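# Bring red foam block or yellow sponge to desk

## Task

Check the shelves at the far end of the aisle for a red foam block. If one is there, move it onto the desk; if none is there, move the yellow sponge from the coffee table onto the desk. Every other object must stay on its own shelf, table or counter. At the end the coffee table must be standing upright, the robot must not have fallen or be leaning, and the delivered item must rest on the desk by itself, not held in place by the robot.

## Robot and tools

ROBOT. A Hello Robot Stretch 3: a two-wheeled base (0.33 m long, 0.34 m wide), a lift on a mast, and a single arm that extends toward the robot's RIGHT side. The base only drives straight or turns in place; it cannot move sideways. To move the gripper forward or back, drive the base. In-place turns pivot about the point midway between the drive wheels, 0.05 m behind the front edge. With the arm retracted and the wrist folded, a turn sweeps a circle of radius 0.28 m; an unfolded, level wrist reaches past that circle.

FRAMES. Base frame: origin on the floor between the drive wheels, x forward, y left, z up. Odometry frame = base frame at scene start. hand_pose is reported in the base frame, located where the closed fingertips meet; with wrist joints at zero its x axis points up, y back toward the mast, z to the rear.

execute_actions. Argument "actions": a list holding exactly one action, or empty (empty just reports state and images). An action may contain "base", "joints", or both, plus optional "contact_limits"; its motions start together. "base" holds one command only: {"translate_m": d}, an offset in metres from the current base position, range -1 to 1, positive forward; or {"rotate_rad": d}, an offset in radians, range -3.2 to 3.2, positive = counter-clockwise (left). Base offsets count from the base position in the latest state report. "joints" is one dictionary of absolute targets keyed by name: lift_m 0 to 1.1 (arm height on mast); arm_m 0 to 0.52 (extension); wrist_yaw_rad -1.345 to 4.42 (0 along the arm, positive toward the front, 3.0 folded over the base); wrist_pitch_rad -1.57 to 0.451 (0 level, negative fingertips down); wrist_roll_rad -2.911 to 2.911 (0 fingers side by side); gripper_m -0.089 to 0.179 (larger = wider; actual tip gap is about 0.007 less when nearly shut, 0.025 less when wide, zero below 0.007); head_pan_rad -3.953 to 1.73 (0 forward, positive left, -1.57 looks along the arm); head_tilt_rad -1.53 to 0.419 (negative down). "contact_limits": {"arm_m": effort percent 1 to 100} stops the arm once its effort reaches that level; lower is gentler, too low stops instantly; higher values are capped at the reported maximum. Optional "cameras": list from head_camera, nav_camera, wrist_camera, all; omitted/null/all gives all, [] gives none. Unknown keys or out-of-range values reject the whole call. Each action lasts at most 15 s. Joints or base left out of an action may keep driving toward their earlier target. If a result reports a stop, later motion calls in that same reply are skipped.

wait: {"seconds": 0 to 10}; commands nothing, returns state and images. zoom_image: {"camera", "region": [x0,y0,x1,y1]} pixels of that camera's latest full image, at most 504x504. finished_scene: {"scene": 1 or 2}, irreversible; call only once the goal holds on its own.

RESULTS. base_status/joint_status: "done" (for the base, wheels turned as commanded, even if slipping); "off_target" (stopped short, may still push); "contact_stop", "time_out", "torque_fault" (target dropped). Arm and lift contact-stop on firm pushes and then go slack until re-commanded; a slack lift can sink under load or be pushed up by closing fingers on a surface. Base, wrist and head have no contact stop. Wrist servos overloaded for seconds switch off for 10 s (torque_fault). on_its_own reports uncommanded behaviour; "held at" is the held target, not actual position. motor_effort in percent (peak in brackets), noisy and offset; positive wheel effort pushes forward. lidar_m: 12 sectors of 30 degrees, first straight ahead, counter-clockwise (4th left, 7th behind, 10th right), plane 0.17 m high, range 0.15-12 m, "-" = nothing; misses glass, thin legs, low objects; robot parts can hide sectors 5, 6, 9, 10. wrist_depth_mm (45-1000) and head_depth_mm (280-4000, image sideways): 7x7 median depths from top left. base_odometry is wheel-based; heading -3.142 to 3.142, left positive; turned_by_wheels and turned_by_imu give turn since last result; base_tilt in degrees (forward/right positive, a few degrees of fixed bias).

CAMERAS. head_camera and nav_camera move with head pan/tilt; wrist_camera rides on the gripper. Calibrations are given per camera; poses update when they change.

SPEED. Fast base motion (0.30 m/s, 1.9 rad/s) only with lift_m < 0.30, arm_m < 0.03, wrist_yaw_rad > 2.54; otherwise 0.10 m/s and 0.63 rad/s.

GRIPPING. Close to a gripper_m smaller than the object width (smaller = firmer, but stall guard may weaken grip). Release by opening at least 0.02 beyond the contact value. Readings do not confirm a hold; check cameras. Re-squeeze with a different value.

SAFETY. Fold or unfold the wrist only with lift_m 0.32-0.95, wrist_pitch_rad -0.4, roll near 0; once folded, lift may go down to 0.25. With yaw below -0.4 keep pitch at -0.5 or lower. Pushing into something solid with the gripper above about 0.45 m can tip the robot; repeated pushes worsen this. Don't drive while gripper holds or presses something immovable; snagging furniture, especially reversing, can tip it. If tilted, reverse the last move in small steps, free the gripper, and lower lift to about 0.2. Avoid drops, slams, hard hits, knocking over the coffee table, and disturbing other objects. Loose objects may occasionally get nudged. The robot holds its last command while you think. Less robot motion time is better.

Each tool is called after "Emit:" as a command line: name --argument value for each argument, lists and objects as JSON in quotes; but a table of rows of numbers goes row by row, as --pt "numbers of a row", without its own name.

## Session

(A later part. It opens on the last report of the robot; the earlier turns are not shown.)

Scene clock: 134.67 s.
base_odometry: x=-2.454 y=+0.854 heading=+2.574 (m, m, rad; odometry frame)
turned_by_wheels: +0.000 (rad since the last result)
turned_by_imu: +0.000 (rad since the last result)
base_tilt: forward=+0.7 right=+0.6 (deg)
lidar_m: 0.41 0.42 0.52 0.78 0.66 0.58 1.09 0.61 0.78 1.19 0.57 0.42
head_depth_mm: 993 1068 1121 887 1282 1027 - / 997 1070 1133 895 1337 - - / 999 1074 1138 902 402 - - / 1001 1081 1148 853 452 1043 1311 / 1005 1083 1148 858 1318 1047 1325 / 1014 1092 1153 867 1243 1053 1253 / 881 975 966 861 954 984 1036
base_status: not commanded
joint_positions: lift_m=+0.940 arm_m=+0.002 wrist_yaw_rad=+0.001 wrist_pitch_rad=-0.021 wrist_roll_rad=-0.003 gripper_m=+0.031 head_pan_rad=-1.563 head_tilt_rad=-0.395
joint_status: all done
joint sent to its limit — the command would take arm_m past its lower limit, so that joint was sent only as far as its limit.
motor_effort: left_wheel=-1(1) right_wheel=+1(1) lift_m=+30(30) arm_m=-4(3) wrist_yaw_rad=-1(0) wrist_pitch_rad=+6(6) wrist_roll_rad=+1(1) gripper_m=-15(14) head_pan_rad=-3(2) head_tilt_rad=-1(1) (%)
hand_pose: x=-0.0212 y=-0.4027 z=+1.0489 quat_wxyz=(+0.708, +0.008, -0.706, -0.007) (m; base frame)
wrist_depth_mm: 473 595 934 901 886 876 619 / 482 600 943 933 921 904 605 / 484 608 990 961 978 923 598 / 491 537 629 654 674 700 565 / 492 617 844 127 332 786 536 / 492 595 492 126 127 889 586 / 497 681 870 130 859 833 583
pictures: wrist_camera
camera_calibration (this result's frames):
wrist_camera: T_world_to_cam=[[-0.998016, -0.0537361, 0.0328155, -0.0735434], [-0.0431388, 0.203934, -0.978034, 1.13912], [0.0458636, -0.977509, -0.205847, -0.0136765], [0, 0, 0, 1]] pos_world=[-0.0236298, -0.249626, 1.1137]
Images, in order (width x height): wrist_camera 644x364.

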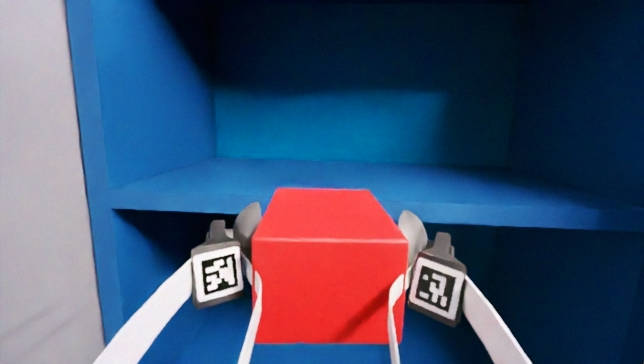

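Emit:
execute_actions --actions '[{"joints":{"wrist_pitch_rad":-0.4,"lift_m":0.9}}]' --cameras '[]'

Emit:
execute_actions --actions '[{"joints":{"wrist_yaw_rad":3.0}}]' --cameras '[]'

Emit:
execute_actions --actions '[{"joints":{"lift_m":0.28,"head_pan_rad":-3.14,"head_tilt_rad":-0.6}}]' --cameras '[]'

Emit:
execute_actions --actions '[{"base":{"translate_m":-1.0}}]' --cameras '["nav_camera","wrist_camera"]'

Scene clock: 139.17 s.
base_odometry: x=-2.454 y=+0.854 heading=+2.574 (m, m, rad; odometry frame)
turned_by_wheels: +0.000 (rad since the last result)
turned_by_imu: +0.000 (rad since the last result)
base_tilt: forward=+0.7 right=+0.6 (deg)
lidar_m: 0.41 0.42 0.52 0.78 0.67 0.58 1.09 0.61 0.78 1.18 0.57 0.42
head_depth_mm: 994 1064 1116 883 1282 1026 1375 / 999 1075 1135 892 1282 1028 1282 / 1003 1075 1137 904 1296 998 - / 1000 1082 1147 852 1305 1026 1273 / 1006 1089 1153 857 1315 1040 1314 / 1014 1086 1151 869 1240 1052 1254 / 880 976 967 862 954 984 1034
base_status: not commanded
joint_positions: lift_m=+0.900 arm_m=+0.002 wrist_yaw_rad=+0.001 wrist_pitch_rad=-0.417 wrist_roll_rad=-0.003 gripper_m=+0.031 head_pan_rad=-1.563 head_tilt_rad=-0.395
joint_status: all done
motor_effort: left_wheel=-1(1) right_wheel=+1(1) lift_m=+18(27) arm_m=-4(4) wrist_yaw_rad=+0(0) wrist_pitch_rad=+5(6) wrist_roll_rad=+1(1) gripper_m=-14(15) head_pan_rad=-2(2) head_tilt_rad=-1(2) (%)
hand_pose: x=-0.0213 y=-0.3715 z=+0.9132 quat_wxyz=(+0.693, +0.147, -0.690, -0.146) (m; base frame)
wrist_depth_mm: 464 499 458 451 438 434 429 / 480 604 961 954 950 908 609 / 487 601 - - - 931 603 / 492 658 911 926 923 869 595 / 493 692 741 127 434 750 637 / 496 675 490 126 127 809 663 / 502 787 997 130 - 981 652
pictures: none
No camera images: the call's "cameras" was empty. Leave "cameras" out to get every camera's image.

Scene clock: 141.67 s.
base_odometry: x=-2.454 y=+0.854 heading=+2.574 (m, m, rad; odometry frame)
turned_by_wheels: +0.000 (rad since the last result)
turned_by_imu: +0.000 (rad since the last result)
base_tilt: forward=+0.6 right=+0.6 (deg)
lidar_m: 0.41 0.42 0.52 0.78 0.66 0.58 1.09 0.61 0.78 1.19 0.57 0.42
head_depth_mm: 995 1071 1124 883 1280 1025 1367 / 994 1073 1136 894 1290 1031 1303 / 997 1080 1140 897 1299 1000 1304 / 1003 1076 1143 852 1302 1042 1316 / 1004 1083 1150 858 1319 1045 1321 / 1008 1084 1159 869 1244 1052 1254 / 878 976 968 859 953 982 1039
base_status: not commanded
joint_positions: lift_m=+0.900 arm_m=+0.002 wrist_yaw_rad=+2.997 wrist_pitch_rad=-0.417 wrist_roll_rad=-0.002 gripper_m=+0.031 head_pan_rad=-1.563 head_tilt_rad=-0.395
joint_status: all done
motor_effort: left_wheel=-1(1) right_wheel=+0(1) lift_m=+18(18) arm_m=-3(4) wrist_yaw_rad=+3(3) wrist_pitch_rad=+5(5) wrist_roll_rad=+1(1) gripper_m=-15(14) head_pan_rad=-1(2) head_tilt_rad=-2(1) (%)
hand_pose: x=+0.0110 y=+0.0753 z=+0.9132 quat_wxyz=(+0.196, +0.700, +0.097, +0.680) (m; base frame)
wrist_depth_mm: 330 - 343 346 351 360 365 / 638 - 815 848 851 582 412 / 641 846 915 922 917 583 438 / 634 847 941 928 892 588 461 / 634 740 - 127 433 596 463 / 595 616 - 126 127 619 466 / 629 967 978 130 913 648 468
pictures: none
No camera images: the call's "cameras" was empty. Leave "cameras" out to get every camera's image.

Scene clock: 148.13 s.
base_odometry: x=-2.454 y=+0.854 heading=+2.574 (m, m, rad; odometry frame)
turned_by_wheels: +0.000 (rad since the last result)
turned_by_imu: +0.000 (rad since the last result)
base_tilt: forward=+0.7 right=+0.8 (deg)
lidar_m: 0.41 0.42 0.52 0.78 0.66 0.58 1.09 0.61 0.78 1.19 0.57 0.42
head_depth_mm: 1200 1356 1503 1329 1299 1270 1199 / 3844 - 3031 2066 1735 1440 1224 / 3828 - 3023 2201 1752 1447 1232 / 3884 - 3034 2250 1756 1456 1233 / 3857 - 2922 2019 1708 1446 1239 / 1237 1297 1453 1159 1144 1302 1153 / 1225 1150 862 892 801 891 1119
base_status: not commanded
joint_positions: lift_m=+0.280 arm_m=+0.002 wrist_yaw_rad=+2.998 wrist_pitch_rad=-0.418 wrist_roll_rad=-0.002 gripper_m=+0.031 head_pan_rad=-3.133 head_tilt_rad=-0.592
joint_status: all done
motor_effort: left_wheel=-1(0) right_wheel=+0(1) lift_m=+18(17) arm_m=-3(3) wrist_yaw_rad=+2(3) wrist_pitch_rad=+5(5) wrist_roll_rad=+1(1) gripper_m=-15(15) head_pan_rad=-2(31) head_tilt_rad=-2(14) (%)
hand_pose: x=+0.0109 y=+0.0752 z=+0.2930 quat_wxyz=(+0.196, +0.700, +0.097, +0.680) (m; base frame)
wrist_depth_mm: 645 - 753 774 771 574 394 / 639 - 837 840 848 579 414 / 631 781 811 814 815 579 440 / 584 611 626 610 615 565 460 / 493 504 - 127 335 536 463 / 504 513 - 126 127 505 447 / 447 - - 129 423 438 427
pictures: none
No camera images: the call's "cameras" was empty. Leave "cameras" out to get every camera's image.

Scene clock: 153.07 s.
base_odometry: x=-1.611 y=+0.316 heading=+2.574 (m, m, rad; odometry frame)
turned_by_wheels: +0.000 (rad since the last result)
turned_by_imu: +0.003 (rad since the last result)
base_tilt: forward=+0.7 right=+0.8 (deg)
lidar_m: 1.40 0.55 0.38 0.37 0.38 0.54 2.90 0.49 0.29 0.28 0.29 0.49
head_depth_mm: 2965 3171 2927 2180 1732 1424 1220 / 2966 3262 3021 2203 1734 1440 1224 / 2953 3284 3007 2221 1741 1441 1230 / 2947 3306 3064 2227 1746 1450 1236 / 2974 3323 3073 2255 1780 1452 1238 / 3008 3328 3110 2268 1773 1468 1216 / 2999 3229 3134 2264 1805 734 749
base_status: done
joint_positions: lift_m=+0.280 arm_m=+0.002 wrist_yaw_rad=+2.998 wrist_pitch_rad=-0.418 wrist_roll_rad=-0.002 gripper_m=+0.031 head_pan_rad=-3.133 head_tilt_rad=-0.593
joint_status: not commanded
motor_effort: left_wheel=-1(7) right_wheel=+1(8) lift_m=+19(18) arm_m=-4(4) wrist_yaw_rad=+2(2) wrist_pitch_rad=+5(5) wrist_roll_rad=+1(1) gripper_m=-15(15) head_pan_rad=-1(2) head_tilt_rad=-2(3) (%)
hand_pose: x=+0.0108 y=+0.0752 z=+0.2930 quat_wxyz=(+0.196, +0.700, +0.097, +0.680) (m; base frame)
wrist_depth_mm: 559 - 420 421 419 569 462 / 555 - 405 412 419 445 468 / 553 718 445 456 463 574 486 / 541 617 490 480 512 590 531 / 510 526 - 128 346 565 576 / 503 522 - 126 127 513 512 / 447 - - 129 423 436 439
pictures: nav_camera (sideways: a quarter turn counterclockwise sets it upright), wrist_camera
camera_calibration (this result's frames):
nav_camera: T_world_to_cam=[[-0.526701, 0.0245503, 0.849696, -1.05882], [0.0241599, 0.999611, -0.0139057, 0.0702942], [-0.849707, 0.0132045, -0.527089, 0.65501], [0, 0, 0, 1]] pos_world=[-0.00281237, -0.0529217, 1.2459]
wrist_camera: T_world_to_cam=[[0.996548, -0.0825196, 0.00913759, -0.00357655], [-0.0393529, -0.5664, -0.823191, 0.316181], [0.0731049, 0.819989, -0.567692, 0.266907], [0, 0, 0, 1]] pos_world=[-0.00350531, -0.0400708, 0.41183]
Images, in order (width x height): nav_camera 672x504, wrist_camera 644x364.

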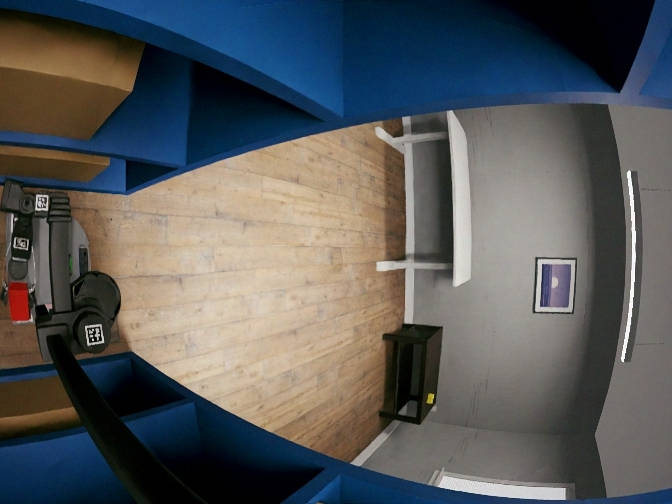

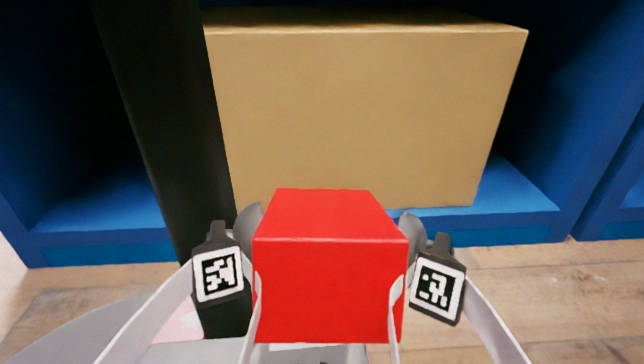

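Emit:
execute_actions --actions '[{"base":{"translate_m":-1.0}}]' --cameras '[]'

Emit:
execute_actions --actions '[{"base":{"translate_m":-0.5}}]' --cameras '["nav_camera"]'

Emit:
execute_actions --actions '[{"base":{"rotate_rad":-1.57},"joints":{"head_pan_rad":-1.57,"head_tilt_rad":-0.7,"lift_m":0.9}}]' --cameras '["nav_camera","head_camera"]'

Scene clock: 161.47 s.
base_odometry: x=-0.768 y=-0.222 heading=+2.574 (m, m, rad; odometry frame)
turned_by_wheels: +0.000 (rad since the last result)
turned_by_imu: +0.003 (rad since the last result)
base_tilt: forward=+0.7 right=+0.7 (deg)
lidar_m: 1.09 0.66 0.79 1.94 2.03 1.92 1.91 2.21 1.85 1.80 0.75 0.59
head_depth_mm: 2045 2258 2548 2194 1728 1427 1215 / 2048 2225 2562 2169 1730 1439 1223 / 2039 2045 2519 2209 1733 1447 1229 / 2054 2075 2574 2217 1756 1448 1231 / 2051 2120 2576 2262 1760 1454 1241 / 2062 2166 2589 2259 1778 1463 1244 / 2068 2189 2601 2294 1788 1474 1255
base_status: done
joint_positions: lift_m=+0.280 arm_m=+0.002 wrist_yaw_rad=+2.998 wrist_pitch_rad=-0.418 wrist_roll_rad=-0.002 gripper_m=+0.031 head_pan_rad=-3.133 head_tilt_rad=-0.593
joint_status: not commanded
motor_effort: left_wheel=-1(9) right_wheel=+1(7) lift_m=+18(18) arm_m=-3(3) wrist_yaw_rad=+2(1) wrist_pitch_rad=+5(5) wrist_roll_rad=+1(1) gripper_m=-14(14) head_pan_rad=-2(2) head_tilt_rad=-2(2) (%)
hand_pose: x=+0.0108 y=+0.0752 z=+0.2930 quat_wxyz=(+0.196, +0.700, +0.097, +0.680) (m; base frame)
wrist_depth_mm: - - - - - - 605 / - - - - - 896 606 / 974 - - 998 999 885 619 / 764 753 784 748 763 761 615 / 604 607 - 128 371 611 605 / 507 524 - 126 127 507 511 / 448 - - 129 424 437 435
pictures: none
No camera images: the call's "cameras" was empty. Leave "cameras" out to get every camera's image.

Scene clock: 164.70 s.
base_odometry: x=-0.346 y=-0.491 heading=+2.573 (m, m, rad; odometry frame)
turned_by_wheels: +0.000 (rad since the last result)
turned_by_imu: +0.001 (rad since the last result)
base_tilt: forward=+0.8 right=+0.7 (deg)
lidar_m: 1.07 1.11 2.01 1.95 2.04 1.48 1.41 1.78 1.83 1.76 1.87 1.07
head_depth_mm: 1585 1763 1982 2148 1723 1436 1226 / 1596 1740 1384 2145 1740 1437 1225 / 1605 1754 1391 2119 1698 1443 1233 / 1601 1757 1336 2176 1753 1450 1239 / 1596 1758 1344 2174 1774 1460 1244 / 1623 1773 1362 2211 1777 1466 1251 / 1617 1781 1377 2188 1785 1476 1256
base_status: done
joint_positions: lift_m=+0.280 arm_m=+0.002 wrist_yaw_rad=+2.998 wrist_pitch_rad=-0.418 wrist_roll_rad=-0.002 gripper_m=+0.031 head_pan_rad=-3.133 head_tilt_rad=-0.594
joint_status: not commanded
motor_effort: left_wheel=-1(8) right_wheel=+1(7) lift_m=+18(18) arm_m=-4(3) wrist_yaw_rad=+2(2) wrist_pitch_rad=+5(5) wrist_roll_rad=+1(1) gripper_m=-14(14) head_pan_rad=-2(2) head_tilt_rad=-2(2) (%)
hand_pose: x=+0.0108 y=+0.0752 z=+0.2930 quat_wxyz=(+0.196, +0.700, +0.097, +0.680) (m; base frame)
wrist_depth_mm: - - - - - - - / - - - - - - - / - 989 - - - - - / 754 754 770 760 759 752 769 / 604 603 - 128 370 609 606 / 510 521 - 126 127 509 508 / 450 - - 129 426 434 442
pictures: nav_camera (sideways: a quarter turn counterclockwise sets it upright)
camera_calibration (this result's frames):
nav_camera: T_world_to_cam=[[-0.526923, 0.0245721, 0.849558, -1.05864], [0.0242086, 0.99961, -0.0138971, 0.0702827], [-0.849568, 0.0132439, -0.527313, 0.655299], [0, 0, 0, 1]] pos_world=[-0.00280004, -0.0529212, 1.2459]
Images, in order (width x height): nav_camera 672x504.

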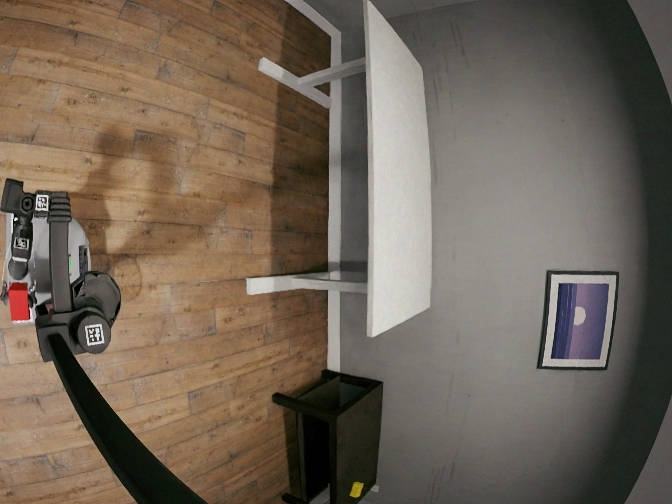

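Scene clock: 171.17 s.
base_odometry: x=-0.346 y=-0.491 heading=+1.004 (m, m, rad; odometry frame)
turned_by_wheels: -1.570 (rad since the last result)
turned_by_imu: -1.589 (rad since the last result)
base_tilt: forward=+0.7 right=+0.8 (deg)
lidar_m: 1.76 1.87 1.07 1.07 1.33 2.01 1.95 2.04 1.48 1.41 1.78 1.82
head_depth_mm: 1617 1827 2108 1938 1676 - 1140 / 1620 1737 2115 1940 1636 - 1151 / 1614 1503 1626 1900 1612 - - / 1615 1521 2104 1950 1629 - 1145 / 1624 1537 2116 2003 1622 - 1159 / 1629 1557 2118 1997 1628 1382 1192 / 1637 1575 2112 2007 1641 1385 1197
base_status: done
joint_positions: lift_m=+0.900 arm_m=+0.002 wrist_yaw_rad=+2.998 wrist_pitch_rad=-0.418 wrist_roll_rad=-0.002 gripper_m=+0.031 head_pan_rad=-1.577 head_tilt_rad=-0.691
joint_status: all done
motor_effort: left_wheel=+1(7) right_wheel=-2(9) lift_m=+30(33) arm_m=-4(4) wrist_yaw_rad=+2(2) wrist_pitch_rad=+5(6) wrist_roll_rad=+1(1) gripper_m=-13(15) head_pan_rad=+3(32) head_tilt_rad=-3(7) (%)
hand_pose: x=+0.0108 y=+0.0751 z=+0.9123 quat_wxyz=(+0.196, +0.699, +0.097, +0.680) (m; base frame)
wrist_depth_mm: 992 - - - - - - / - - - - - - - / - - - - - - - / - - - - - - - / - - - 128 - - - / - - 125 126 127 - - / - - - 130 - - -
pictures: head_camera (sideways: a quarter turn clockwise sets it upright), nav_camera (sideways: a quarter turn counterclockwise sets it upright)
camera_calibration (this result's frames):
head_camera: T_world_to_cam=[[0.0167041, 0.655145, -0.755318, 1.00569], [0.999553, 0.00779794, 0.0288691, -0.0367601], [0.0248034, -0.755463, -0.654722, 0.810163], [0, 0, 0, 1]] pos_world=[-0.000150186, -0.046537, 1.29111]
nav_camera: T_world_to_cam=[[-0.0327881, -0.606988, 0.794034, -0.989261], [-0.999141, 0.0400632, -0.0106318, 0.0722725], [-0.0253582, -0.7937, -0.60778, 0.75496], [0, 0, 0, 1]] pos_world=[0.0589188, -0.00415366, 1.24512]
Images, in order (width x height): head_camera 896x504, nav_camera 672x504.

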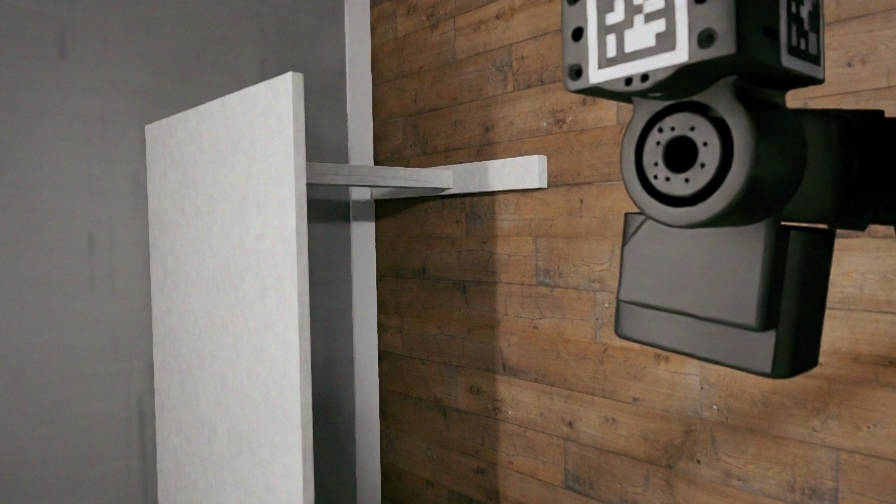

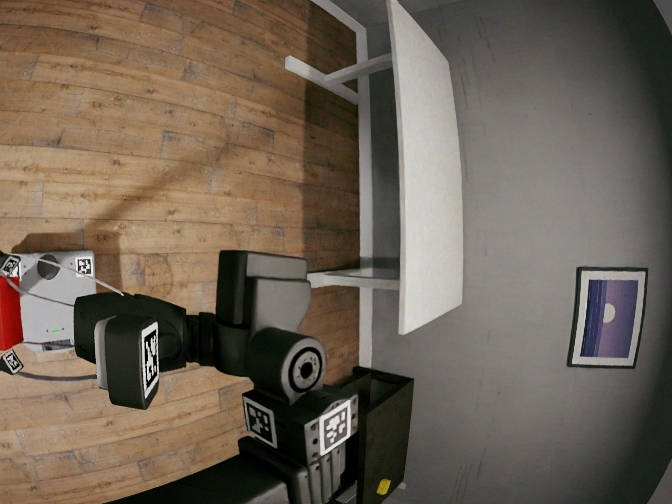

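Emit:
execute_actions --actions '[{"base":{"rotate_rad":-0.9}}]' --cameras '[]'

Emit:
execute_actions --actions '[{"base":{"translate_m":0.65}}]' --cameras '[]'

Emit:
execute_actions --actions '[{"base":{"rotate_rad":0.92}}]' --cameras '[]'

Emit:
execute_actions --actions '[{"joints":{"wrist_yaw_rad":0}}]' --cameras '[]'

Emit:
execute_actions --actions '[{"joints":{"wrist_pitch_rad":0,"lift_m":0.8}}]' --cameras '["head_camera","wrist_camera"]'

Scene clock: 178.97 s.
base_odometry: x=-0.346 y=-0.491 heading=+0.104 (m, m, rad; odometry frame)
turned_by_wheels: -0.900 (rad since the last result)
turned_by_imu: -0.911 (rad since the last result)
base_tilt: forward=+0.8 right=+0.7 (deg)
lidar_m: 1.77 1.78 1.76 1.98 1.06 1.11 1.15 1.96 1.96 2.06 1.41 1.41
head_depth_mm: 1810 2029 2222 1922 1673 - 1139 / 1959 2172 2365 1948 1633 - 1158 / 2093 2377 2492 1958 1600 - - / 2264 2409 2331 1971 1638 - 1144 / 2296 2292 2158 1969 1621 - 1160 / 2091 2183 1811 1896 1620 1372 1190 / 1900 2051 1823 1941 1642 1381 1197
base_status: done
joint_positions: lift_m=+0.900 arm_m=+0.002 wrist_yaw_rad=+2.998 wrist_pitch_rad=-0.418 wrist_roll_rad=-0.002 gripper_m=+0.031 head_pan_rad=-1.577 head_tilt_rad=-0.691
joint_status: not commanded
motor_effort: left_wheel=+1(6) right_wheel=-3(7) lift_m=+30(30) arm_m=-4(4) wrist_yaw_rad=+2(3) wrist_pitch_rad=+5(5) wrist_roll_rad=+1(1) gripper_m=-14(14) head_pan_rad=+3(3) head_tilt_rad=-2(2) (%)
hand_pose: x=+0.0108 y=+0.0751 z=+0.9123 quat_wxyz=(+0.196, +0.699, +0.097, +0.680) (m; base frame)
wrist_depth_mm: 848 - - - - - - / 894 - - - - - - / - - - - - - - / - - - - - - - / - - - 128 - - - / - - 126 126 127 - - / - - - 130 - - -
pictures: none
No camera images: the call's "cameras" was empty. Leave "cameras" out to get every camera's image.

Scene clock: 186.70 s.
base_odometry: x=+0.300 y=-0.423 heading=+0.104 (m, m, rad; odometry frame)
turned_by_wheels: +0.000 (rad since the last result)
turned_by_imu: -0.001 (rad since the last result)
base_tilt: forward=+0.8 right=+0.7 (deg)
lidar_m: 1.14 1.37 1.36 1.52 1.54 1.54 1.73 2.38 2.17 1.42 1.05 1.35
head_depth_mm: 2222 2345 2344 1928 1675 - 1139 / 2355 2214 2187 1946 1630 - 1154 / 2109 2200 1738 1885 1606 - - / 1859 2030 1848 1912 1631 - 1146 / 1651 1841 1822 1856 1630 - 1163 / 1494 1647 1113 930 1549 1379 1189 / 1377 1498 1125 874 1593 1385 1204
base_status: done
joint_positions: lift_m=+0.900 arm_m=+0.002 wrist_yaw_rad=+2.998 wrist_pitch_rad=-0.418 wrist_roll_rad=-0.002 gripper_m=+0.031 head_pan_rad=-1.577 head_tilt_rad=-0.691
joint_status: not commanded
motor_effort: left_wheel=+1(6) right_wheel=-3(3) lift_m=+29(29) arm_m=-4(4) wrist_yaw_rad=+2(2) wrist_pitch_rad=+5(5) wrist_roll_rad=+1(1) gripper_m=-15(15) head_pan_rad=+4(2) head_tilt_rad=-2(2) (%)
hand_pose: x=+0.0108 y=+0.0751 z=+0.9123 quat_wxyz=(+0.196, +0.699, +0.097, +0.680) (m; base frame)
wrist_depth_mm: - - - - - - - / - - - - - - - / - - - - - - - / - - - - - - - / - - - 127 - - - / - - 126 126 127 - - / - - - 130 - - -
pictures: none
No camera images: the call's "cameras" was empty. Leave "cameras" out to get every camera's image.

Scene clock: 189.10 s.
base_odometry: x=+0.300 y=-0.423 heading=+1.024 (m, m, rad; odometry frame)
turned_by_wheels: +0.920 (rad since the last result)
turned_by_imu: +0.932 (rad since the last result)
base_tilt: forward=+0.7 right=+0.6 (deg)
lidar_m: 1.36 1.42 2.05 1.54 2.25 2.43 2.36 1.42 1.05 1.35 1.13 1.39
head_depth_mm: 1161 1287 1065 845 1666 - 1139 / 1158 1294 1083 848 1631 - 1159 / 1164 1297 1089 855 1604 - - / 1171 1308 1102 861 1633 - 1146 / 1175 1318 1112 865 1623 - 1157 / 1175 1333 1115 873 1631 1377 1193 / 1183 1344 1122 875 1643 1385 1203
base_status: done
joint_positions: lift_m=+0.900 arm_m=+0.002 wrist_yaw_rad=+2.998 wrist_pitch_rad=-0.418 wrist_roll_rad=-0.002 gripper_m=+0.031 head_pan_rad=-1.577 head_tilt_rad=-0.691
joint_status: not commanded
motor_effort: left_wheel=-1(4) right_wheel=+2(6) lift_m=+30(30) arm_m=-4(4) wrist_yaw_rad=+1(2) wrist_pitch_rad=+5(5) wrist_roll_rad=+1(1) gripper_m=-15(16) head_pan_rad=+2(2) head_tilt_rad=-3(2) (%)
hand_pose: x=+0.0108 y=+0.0751 z=+0.9123 quat_wxyz=(+0.196, +0.699, +0.097, +0.680) (m; base frame)
wrist_depth_mm: - - - - - - - / - - - - - - - / - - - - - - - / - - - - - - - / - - - 127 - - - / - - 126 126 126 - - / - - - 130 - - -
pictures: none
No camera images: the call's "cameras" was empty. Leave "cameras" out to get every camera's image.

Scene clock: 191.60 s.
base_odometry: x=+0.300 y=-0.423 heading=+1.024 (m, m, rad; odometry frame)
turned_by_wheels: +0.000 (rad since the last result)
turned_by_imu: +0.000 (rad since the last result)
base_tilt: forward=+0.8 right=+0.7 (deg)
lidar_m: 1.36 1.42 2.05 1.54 2.25 2.43 2.37 1.41 1.05 1.35 1.13 1.39
head_depth_mm: 1158 1286 1069 843 1665 - - / 1161 1287 1079 849 1634 - - / 1171 1295 1091 853 - - - / 1174 1302 1102 860 1565 1341 1184 / 1178 1319 1110 864 1613 1378 1184 / 1183 1335 1115 871 1633 1382 1197 / 1184 1346 1121 880 1641 1389 1202
base_status: not commanded
joint_positions: lift_m=+0.900 arm_m=+0.002 wrist_yaw_rad=+0.003 wrist_pitch_rad=-0.418 wrist_roll_rad=-0.002 gripper_m=+0.031 head_pan_rad=-1.577 head_tilt_rad=-0.691
joint_status: all done
motor_effort: left_wheel=-1(1) right_wheel=+2(2) lift_m=+30(30) arm_m=-4(4) wrist_yaw_rad=-1(2) wrist_pitch_rad=+5(5) wrist_roll_rad=+1(1) gripper_m=-14(15) head_pan_rad=+2(3) head_tilt_rad=-2(3) (%)
hand_pose: x=-0.0209 y=-0.3713 z=+0.9123 quat_wxyz=(+0.693, +0.148, -0.691, -0.146) (m; base frame)
wrist_depth_mm: - - - - - 992 954 / - - - - - - - / 744 753 757 757 751 762 752 / 565 566 566 567 572 562 574 / - 495 469 128 299 458 455 / - - - 126 127 - - / - - - 130 - - -
pictures: none
No camera images: the call's "cameras" was empty. Leave "cameras" out to get every camera's image.

Scene clock: 193.33 s.
base_odometry: x=+0.300 y=-0.423 heading=+1.024 (m, m, rad; odometry frame)
turned_by_wheels: +0.000 (rad since the last result)
turned_by_imu: +0.000 (rad since the last result)
base_tilt: forward=+0.7 right=+0.7 (deg)
lidar_m: 1.36 1.41 2.05 1.54 2.25 2.43 2.37 1.42 1.05 1.35 1.14 1.39
head_depth_mm: 1161 1285 1072 841 1586 1380 - / 1164 1289 1082 848 1588 1385 - / 1167 1300 1085 851 1028 - - / 1167 1311 1098 861 1564 1372 1191 / 1173 1316 1110 866 1622 1371 1192 / 1176 1325 1113 870 1628 1375 1197 / 1186 1338 1125 878 1635 1391 1200
base_status: not commanded
joint_positions: lift_m=+0.800 arm_m=+0.002 wrist_yaw_rad=+0.002 wrist_pitch_rad=-0.026 wrist_roll_rad=-0.002 gripper_m=+0.031 head_pan_rad=-1.577 head_tilt_rad=-0.691
joint_status: all done
motor_effort: left_wheel=-1(1) right_wheel=+2(2) lift_m=+18(24) arm_m=-4(4) wrist_yaw_rad=-1(1) wrist_pitch_rad=+8(7) wrist_roll_rad=+1(1) gripper_m=-14(14) head_pan_rad=+3(2) head_tilt_rad=-3(2) (%)
hand_pose: x=-0.0208 y=-0.4025 z=+0.9084 quat_wxyz=(+0.708, +0.010, -0.706, -0.008) (m; base frame)
wrist_depth_mm: - - - - - - 983 / - - - - - - - / - - - - - - - / - - - - - - - / 686 700 659 128 420 762 786 / 485 495 282 126 127 516 517 / 871 412 396 130 369 393 392
pictures: head_camera (sideways: a quarter turn clockwise sets it upright), wrist_camera
camera_calibration (this result's frames):
head_camera: T_world_to_cam=[[0.0166906, 0.655146, -0.755318, 1.00569], [0.999553, 0.00781844, 0.0288691, -0.0367601], [0.0248189, -0.755462, -0.654722, 0.810163], [0, 0, 0, 1]] pos_world=[-0.000149232, -0.0465371, 1.29111]
wrist_camera: T_world_to_cam=[[-0.997969, -0.0552509, 0.0317037, -0.0681652], [-0.042572, 0.208258, -0.977147, 1.00255], [0.0473857, -0.976512, -0.210187, -0.0381094], [0, 0, 0, 1]] pos_world=[-0.0235402, -0.24977, 0.973792]
Images, in order (width x height): head_camera 896x504, wrist_camera 644x364.

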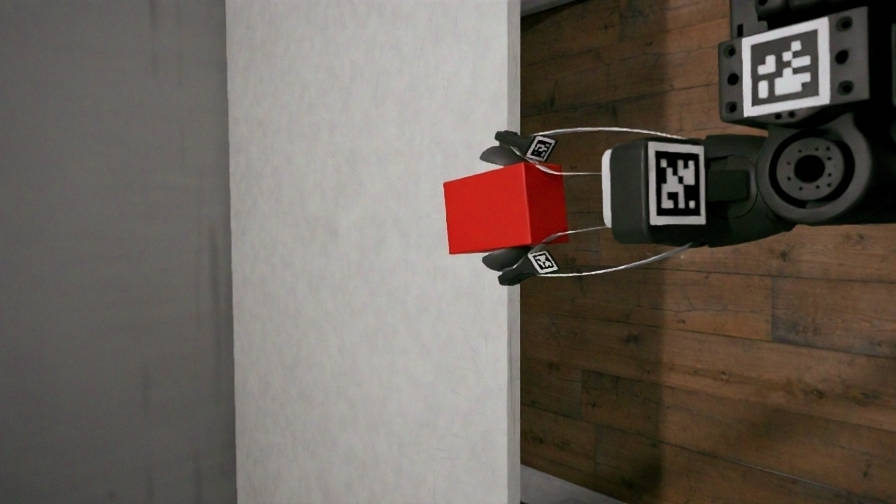

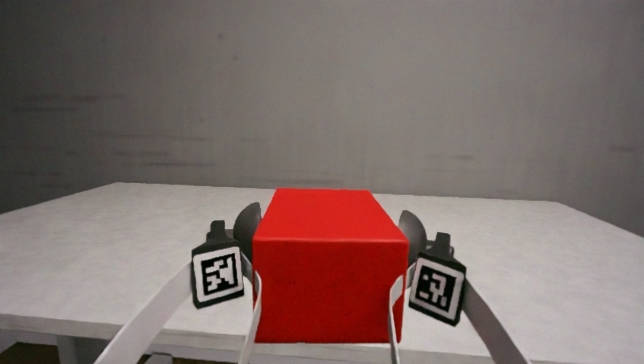

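Emit:
execute_actions --actions '[{"joints":{"arm_m":0.4}}]' --cameras '[]'

Emit:
execute_actions --actions '[{"joints":{"lift_m":0.68}}]' --cameras '["head_camera","wrist_camera"]'

Scene clock: 199.80 s.
base_odometry: x=+0.300 y=-0.423 heading=+1.024 (m, m, rad; odometry frame)
turned_by_wheels: +0.000 (rad since the last result)
turned_by_imu: +0.000 (rad since the last result)
base_tilt: forward=+0.8 right=+0.8 (deg)
lidar_m: 1.36 1.42 2.04 1.54 2.25 2.43 2.36 1.41 1.05 1.35 1.14 1.40
head_depth_mm: 1155 1285 1073 868 - - 1171 / 1160 1283 1169 826 1587 1352 1172 / 1163 1294 - 829 1600 1358 1179 / 1166 1294 1061 858 1618 1363 1195 / 1175 1316 1110 864 1608 1376 1193 / 1180 1330 1119 870 1621 1382 1197 / 1184 1340 1126 876 1638 1382 1203
base_status: not commanded
joint_positions: lift_m=+0.800 arm_m=+0.400 wrist_yaw_rad=+0.001 wrist_pitch_rad=-0.025 wrist_roll_rad=-0.002 gripper_m=+0.031 head_pan_rad=-1.577 head_tilt_rad=-0.691
joint_status: all done
motor_effort: left_wheel=-1(1) right_wheel=+2(2) lift_m=+18(17) arm_m=+3(3) wrist_yaw_rad=+0(1) wrist_pitch_rad=+7(8) wrist_roll_rad=+1(1) gripper_m=-15(15) head_pan_rad=+2(3) head_tilt_rad=-3(2) (%)
hand_pose: x=-0.0211 y=-0.8002 z=+0.9085 quat_wxyz=(+0.708, +0.010, -0.706, -0.009) (m; base frame)
wrist_depth_mm: 725 711 708 684 664 639 638 / 746 737 717 705 678 673 650 / 786 763 744 729 704 684 672 / 812 791 766 735 722 704 690 / 688 701 645 128 419 736 711 / 478 489 283 126 127 517 516 / 369 374 362 130 365 388 390
pictures: none
No camera images: the call's "cameras" was empty. Leave "cameras" out to get every camera's image.

Scene clock: 201.73 s.
base_odometry: x=+0.300 y=-0.423 heading=+1.024 (m, m, rad; odometry frame)
turned_by_wheels: +0.000 (rad since the last result)
turned_by_imu: +0.000 (rad since the last result)
base_tilt: forward=+0.7 right=+0.7 (deg)
lidar_m: 1.36 1.42 2.05 1.54 2.24 2.43 2.37 1.41 1.05 1.35 1.14 1.39
head_depth_mm: 1165 1282 1074 842 1633 1390 - / 1156 1289 1079 875 1590 1350 1165 / 1169 1291 1092 - 1605 1357 1186 / 1173 1305 1101 846 1612 1362 1182 / 1181 1315 1109 866 1621 1373 1191 / 1180 1340 1116 869 1630 1380 1195 / 1184 1338 1124 877 1640 1379 1195
base_status: not commanded
joint_positions: lift_m=+0.680 arm_m=+0.400 wrist_yaw_rad=+0.001 wrist_pitch_rad=-0.025 wrist_roll_rad=-0.002 gripper_m=+0.031 head_pan_rad=-1.577 head_tilt_rad=-0.691
joint_status: all done
motor_effort: left_wheel=-1(1) right_wheel=+2(2) lift_m=+18(16) arm_m=+3(3) wrist_yaw_rad=+0(0) wrist_pitch_rad=+7(7) wrist_roll_rad=+1(1) gripper_m=-16(14) head_pan_rad=+3(3) head_tilt_rad=-3(2) (%)
hand_pose: x=-0.0211 y=-0.8002 z=+0.7885 quat_wxyz=(+0.708, +0.010, -0.706, -0.009) (m; base frame)
wrist_depth_mm: 728 703 691 683 659 644 628 / 759 738 723 697 680 666 652 / 775 770 742 727 704 693 667 / 617 636 652 689 704 695 673 / 353 360 336 127 255 391 394 / 249 253 177 126 127 268 269 / 193 195 188 130 191 202 203
pictures: head_camera (sideways: a quarter turn clockwise sets it upright), wrist_camera
camera_calibration (this result's frames):
head_camera: T_world_to_cam=[[0.0166905, 0.655146, -0.755318, 1.00569], [0.999553, 0.00781868, 0.0288691, -0.0367601], [0.0248191, -0.755462, -0.654722, 0.810163], [0, 0, 0, 1]] pos_world=[-0.000149221, -0.0465371, 1.29111]
wrist_camera: T_world_to_cam=[[-0.998032, -0.0540757, 0.0317383, -0.0857244], [-0.0423303, 0.207667, -0.977283, 0.967923], [0.0462563, -0.976704, -0.209547, -0.452351], [0, 0, 0, 1]] pos_world=[-0.0236592, -0.647454, 0.853867]
Images, in order (width x height): head_camera 896x504, wrist_camera 644x364.

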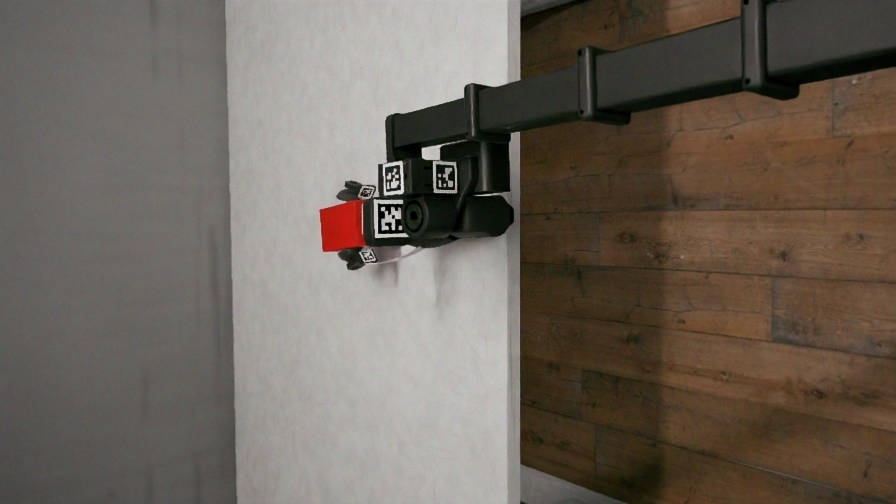

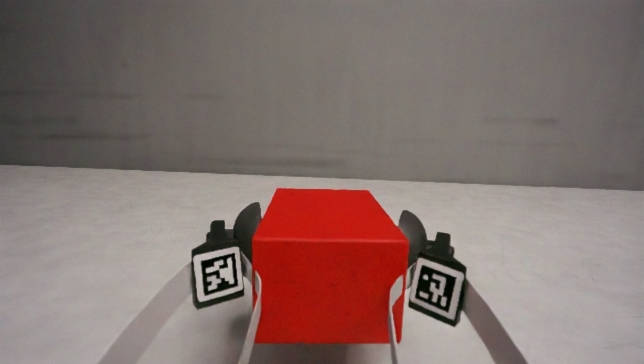

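Emit:
execute_actions --actions '[{"joints":{"lift_m":0.652}}]' --cameras '[]'

Emit:
execute_actions --actions '[{"joints":{"gripper_m":0.15}}]' --cameras '[]'

Emit:
execute_actions --actions '[{"joints":{"lift_m":0.75}}]' --cameras '[]'

Emit:
execute_actions --actions '[{"joints":{"arm_m":0.0}}]' --cameras '["head_camera"]'

Scene clock: 206.80 s.
base_odometry: x=+0.300 y=-0.423 heading=+1.024 (m, m, rad; odometry frame)
turned_by_wheels: +0.000 (rad since the last result)
turned_by_imu: +0.000 (rad since the last result)
base_tilt: forward=+0.7 right=+0.7 (deg)
lidar_m: 1.36 1.42 2.05 1.54 2.25 2.43 2.37 1.42 1.05 1.35 1.13 1.40
head_depth_mm: 1158 1284 1068 842 1587 1371 - / 1165 1290 1081 874 1633 1329 1162 / 1172 1302 1090 - 1602 1361 1181 / 1172 1307 1103 846 1612 1363 1182 / 1175 1316 1109 865 1614 1376 1191 / 1177 1337 1116 872 1628 1381 1200 / 1183 1339 1126 874 1637 1391 1202
base_status: not commanded
joint_positions: lift_m=+0.652 arm_m=+0.400 wrist_yaw_rad=+0.001 wrist_pitch_rad=-0.017 wrist_roll_rad=-0.002 gripper_m=+0.031 head_pan_rad=-1.577 head_tilt_rad=-0.691
joint_status: all done
motor_effort: left_wheel=-1(1) right_wheel=+1(2) lift_m=+15(16) arm_m=+3(4) wrist_yaw_rad=-1(1) wrist_pitch_rad=+5(7) wrist_roll_rad=+1(1) gripper_m=-15(14) head_pan_rad=+1(2) head_tilt_rad=-2(2) (%)
hand_pose: x=-0.0211 y=-0.8005 z=+0.7628 quat_wxyz=(+0.708, +0.007, -0.706, -0.006) (m; base frame)
wrist_depth_mm: 730 713 696 673 664 648 636 / 756 743 723 707 680 667 652 / 779 764 735 711 707 688 673 / 510 529 548 563 592 612 638 / 289 295 273 128 223 319 326 / 203 205 155 126 127 216 218 / 155 157 151 130 153 163 165
pictures: none
No camera images: the call's "cameras" was empty. Leave "cameras" out to get every camera's image.

Scene clock: 208.50 s.
base_odometry: x=+0.300 y=-0.423 heading=+1.024 (m, m, rad; odometry frame)
turned_by_wheels: +0.000 (rad since the last result)
turned_by_imu: +0.000 (rad since the last result)
base_tilt: forward=+0.8 right=+0.8 (deg)
lidar_m: 1.36 1.42 2.05 1.54 2.25 2.43 2.36 1.41 1.05 1.35 1.14 1.39
head_depth_mm: 1159 1283 1072 844 1581 1376 - / 1170 1294 1080 873 1625 1329 1163 / 1165 1297 1090 - 1603 1364 1180 / 1173 1305 1099 848 1613 1371 1186 / 1173 1323 1110 865 1624 1370 1189 / 1171 1335 1117 867 1627 1377 1192 / 1182 1340 1125 877 1641 1391 1205
base_status: not commanded
joint_positions: lift_m=+0.652 arm_m=+0.400 wrist_yaw_rad=+0.001 wrist_pitch_rad=-0.016 wrist_roll_rad=-0.002 gripper_m=+0.150 head_pan_rad=-1.577 head_tilt_rad=-0.691
joint_status: all done
motor_effort: left_wheel=-1(1) right_wheel=+2(1) lift_m=+16(15) arm_m=+4(3) wrist_yaw_rad=+0(0) wrist_pitch_rad=+5(5) wrist_roll_rad=+1(1) gripper_m=-1(79) head_pan_rad=+3(2) head_tilt_rad=-3(2) (%)
hand_pose: x=-0.0212 y=-0.8005 z=+0.7630 quat_wxyz=(+0.708, +0.006, -0.706, -0.005) (m; base frame)
wrist_depth_mm: 728 723 704 682 661 663 639 / 752 741 735 701 680 671 650 / 788 760 740 724 706 684 672 / 511 529 547 564 588 611 635 / 288 323 299 175 313 348 327 / 215 - 206 127 190 - 219 / 148 156 157 129 148 156 165
pictures: none
No camera images: the call's "cameras" was empty. Leave "cameras" out to get every camera's image.

Scene clock: 210.23 s.
base_odometry: x=+0.300 y=-0.423 heading=+1.024 (m, m, rad; odometry frame)
turned_by_wheels: +0.000 (rad since the last result)
turned_by_imu: +0.000 (rad since the last result)
base_tilt: forward=+0.8 right=+0.7 (deg)
lidar_m: 1.36 1.42 2.05 1.53 2.25 2.42 2.37 1.42 1.05 1.34 1.14 1.40
head_depth_mm: 1158 1282 1068 845 1622 - 1151 / 1167 1288 1117 - 1549 1353 1180 / 1164 1297 1178 803 1606 1347 1186 / 1172 1302 1142 833 1601 1370 1187 / 1174 1319 1109 865 1622 1367 1195 / 1177 1330 1117 872 1622 1376 1193 / 1185 1342 1125 874 1639 1384 1202
base_status: not commanded
joint_positions: lift_m=+0.750 arm_m=+0.400 wrist_yaw_rad=+0.001 wrist_pitch_rad=-0.016 wrist_roll_rad=-0.002 gripper_m=+0.150 head_pan_rad=-1.577 head_tilt_rad=-0.691
joint_status: all done
motor_effort: left_wheel=-1(1) right_wheel=+2(1) lift_m=+29(37) arm_m=+3(3) wrist_yaw_rad=+0(0) wrist_pitch_rad=+5(5) wrist_roll_rad=+1(1) gripper_m=+1(0) head_pan_rad=+3(2) head_tilt_rad=-3(3) (%)
hand_pose: x=-0.0212 y=-0.8005 z=+0.8602 quat_wxyz=(+0.708, +0.006, -0.706, -0.006) (m; base frame)
wrist_depth_mm: 734 716 693 672 668 647 636 / 764 738 719 702 694 665 653 / 780 753 740 726 715 684 673 / 809 773 759 747 723 708 692 / 555 627 586 597 608 684 627 / 399 - 401 409 411 - 426 / 287 301 305 309 313 300 318
pictures: none
No camera images: the call's "cameras" was empty. Leave "cameras" out to get every camera's image.

Scene clock: 214.37 s.
base_odometry: x=+0.300 y=-0.423 heading=+1.024 (m, m, rad; odometry frame)
turned_by_wheels: +0.000 (rad since the last result)
turned_by_imu: +0.000 (rad since the last result)
base_tilt: forward=+0.7 right=+0.7 (deg)
lidar_m: 1.35 1.41 2.05 1.54 2.24 2.44 2.37 1.42 1.05 1.35 1.14 1.40
head_depth_mm: 1161 1288 1070 843 1583 1347 - / 1158 1290 1078 845 1597 1352 - / 1167 1294 1091 853 1614 - - / 1169 1306 1097 858 1617 1369 1183 / 1173 1320 1103 864 1623 1368 1188 / 1179 1327 1120 867 1630 1381 1196 / 1182 1339 1131 880 1640 1389 1198
base_status: not commanded
joint_positions: lift_m=+0.750 arm_m=+0.002 wrist_yaw_rad=+0.001 wrist_pitch_rad=-0.017 wrist_roll_rad=-0.002 gripper_m=+0.150 head_pan_rad=-1.577 head_tilt_rad=-0.691
joint_status: all done
joint sent to its limit — the command would take arm_m past its lower limit, so that joint was sent only as far as its limit.
motor_effort: left_wheel=-1(1) right_wheel=+1(1) lift_m=+30(30) arm_m=-4(6) wrist_yaw_rad=+0(0) wrist_pitch_rad=+5(5) wrist_roll_rad=+1(1) gripper_m=-1(1) head_pan_rad=+2(2) head_tilt_rad=-3(3) (%)
hand_pose: x=-0.0212 y=-0.4028 z=+0.8601 quat_wxyz=(+0.708, +0.006, -0.706, -0.006) (m; base frame)
wrist_depth_mm: - - - - - - - / - - - - - - - / - - - - - - - / - - - - - - - / 564 629 593 556 616 681 643 / 418 - 406 409 413 - 429 / 883 - - - - - 357
pictures: head_camera (sideways: a quarter turn clockwise sets it upright)
camera_calibration (this result's frames):
head_camera: T_world_to_cam=[[0.0166749, 0.655147, -0.755318, 1.00569], [0.999552, 0.00784248, 0.0288691, -0.0367601], [0.0248371, -0.755461, -0.654723, 0.810164], [0, 0, 0, 1]] pos_world=[-0.000148111, -0.0465373, 1.29111]
Images, in order (width x height): head_camera 896x504.

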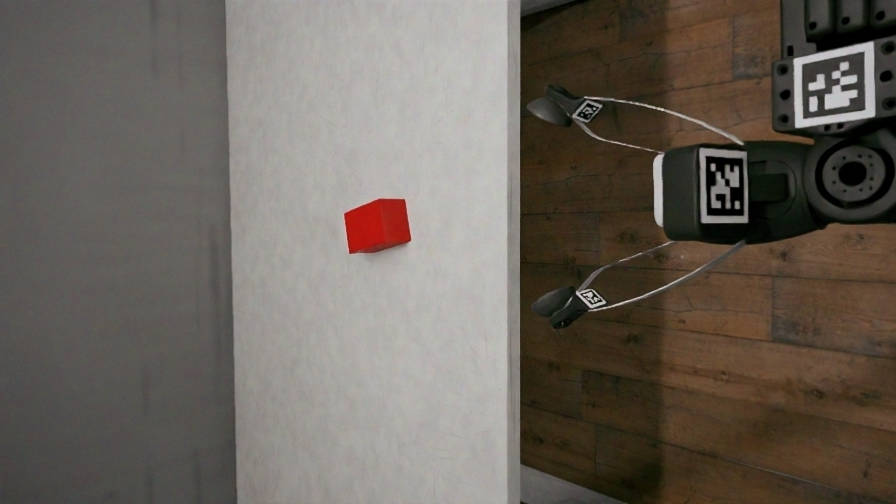

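Emit:
finished_scene --scene 1

The scene is finished: the task was done.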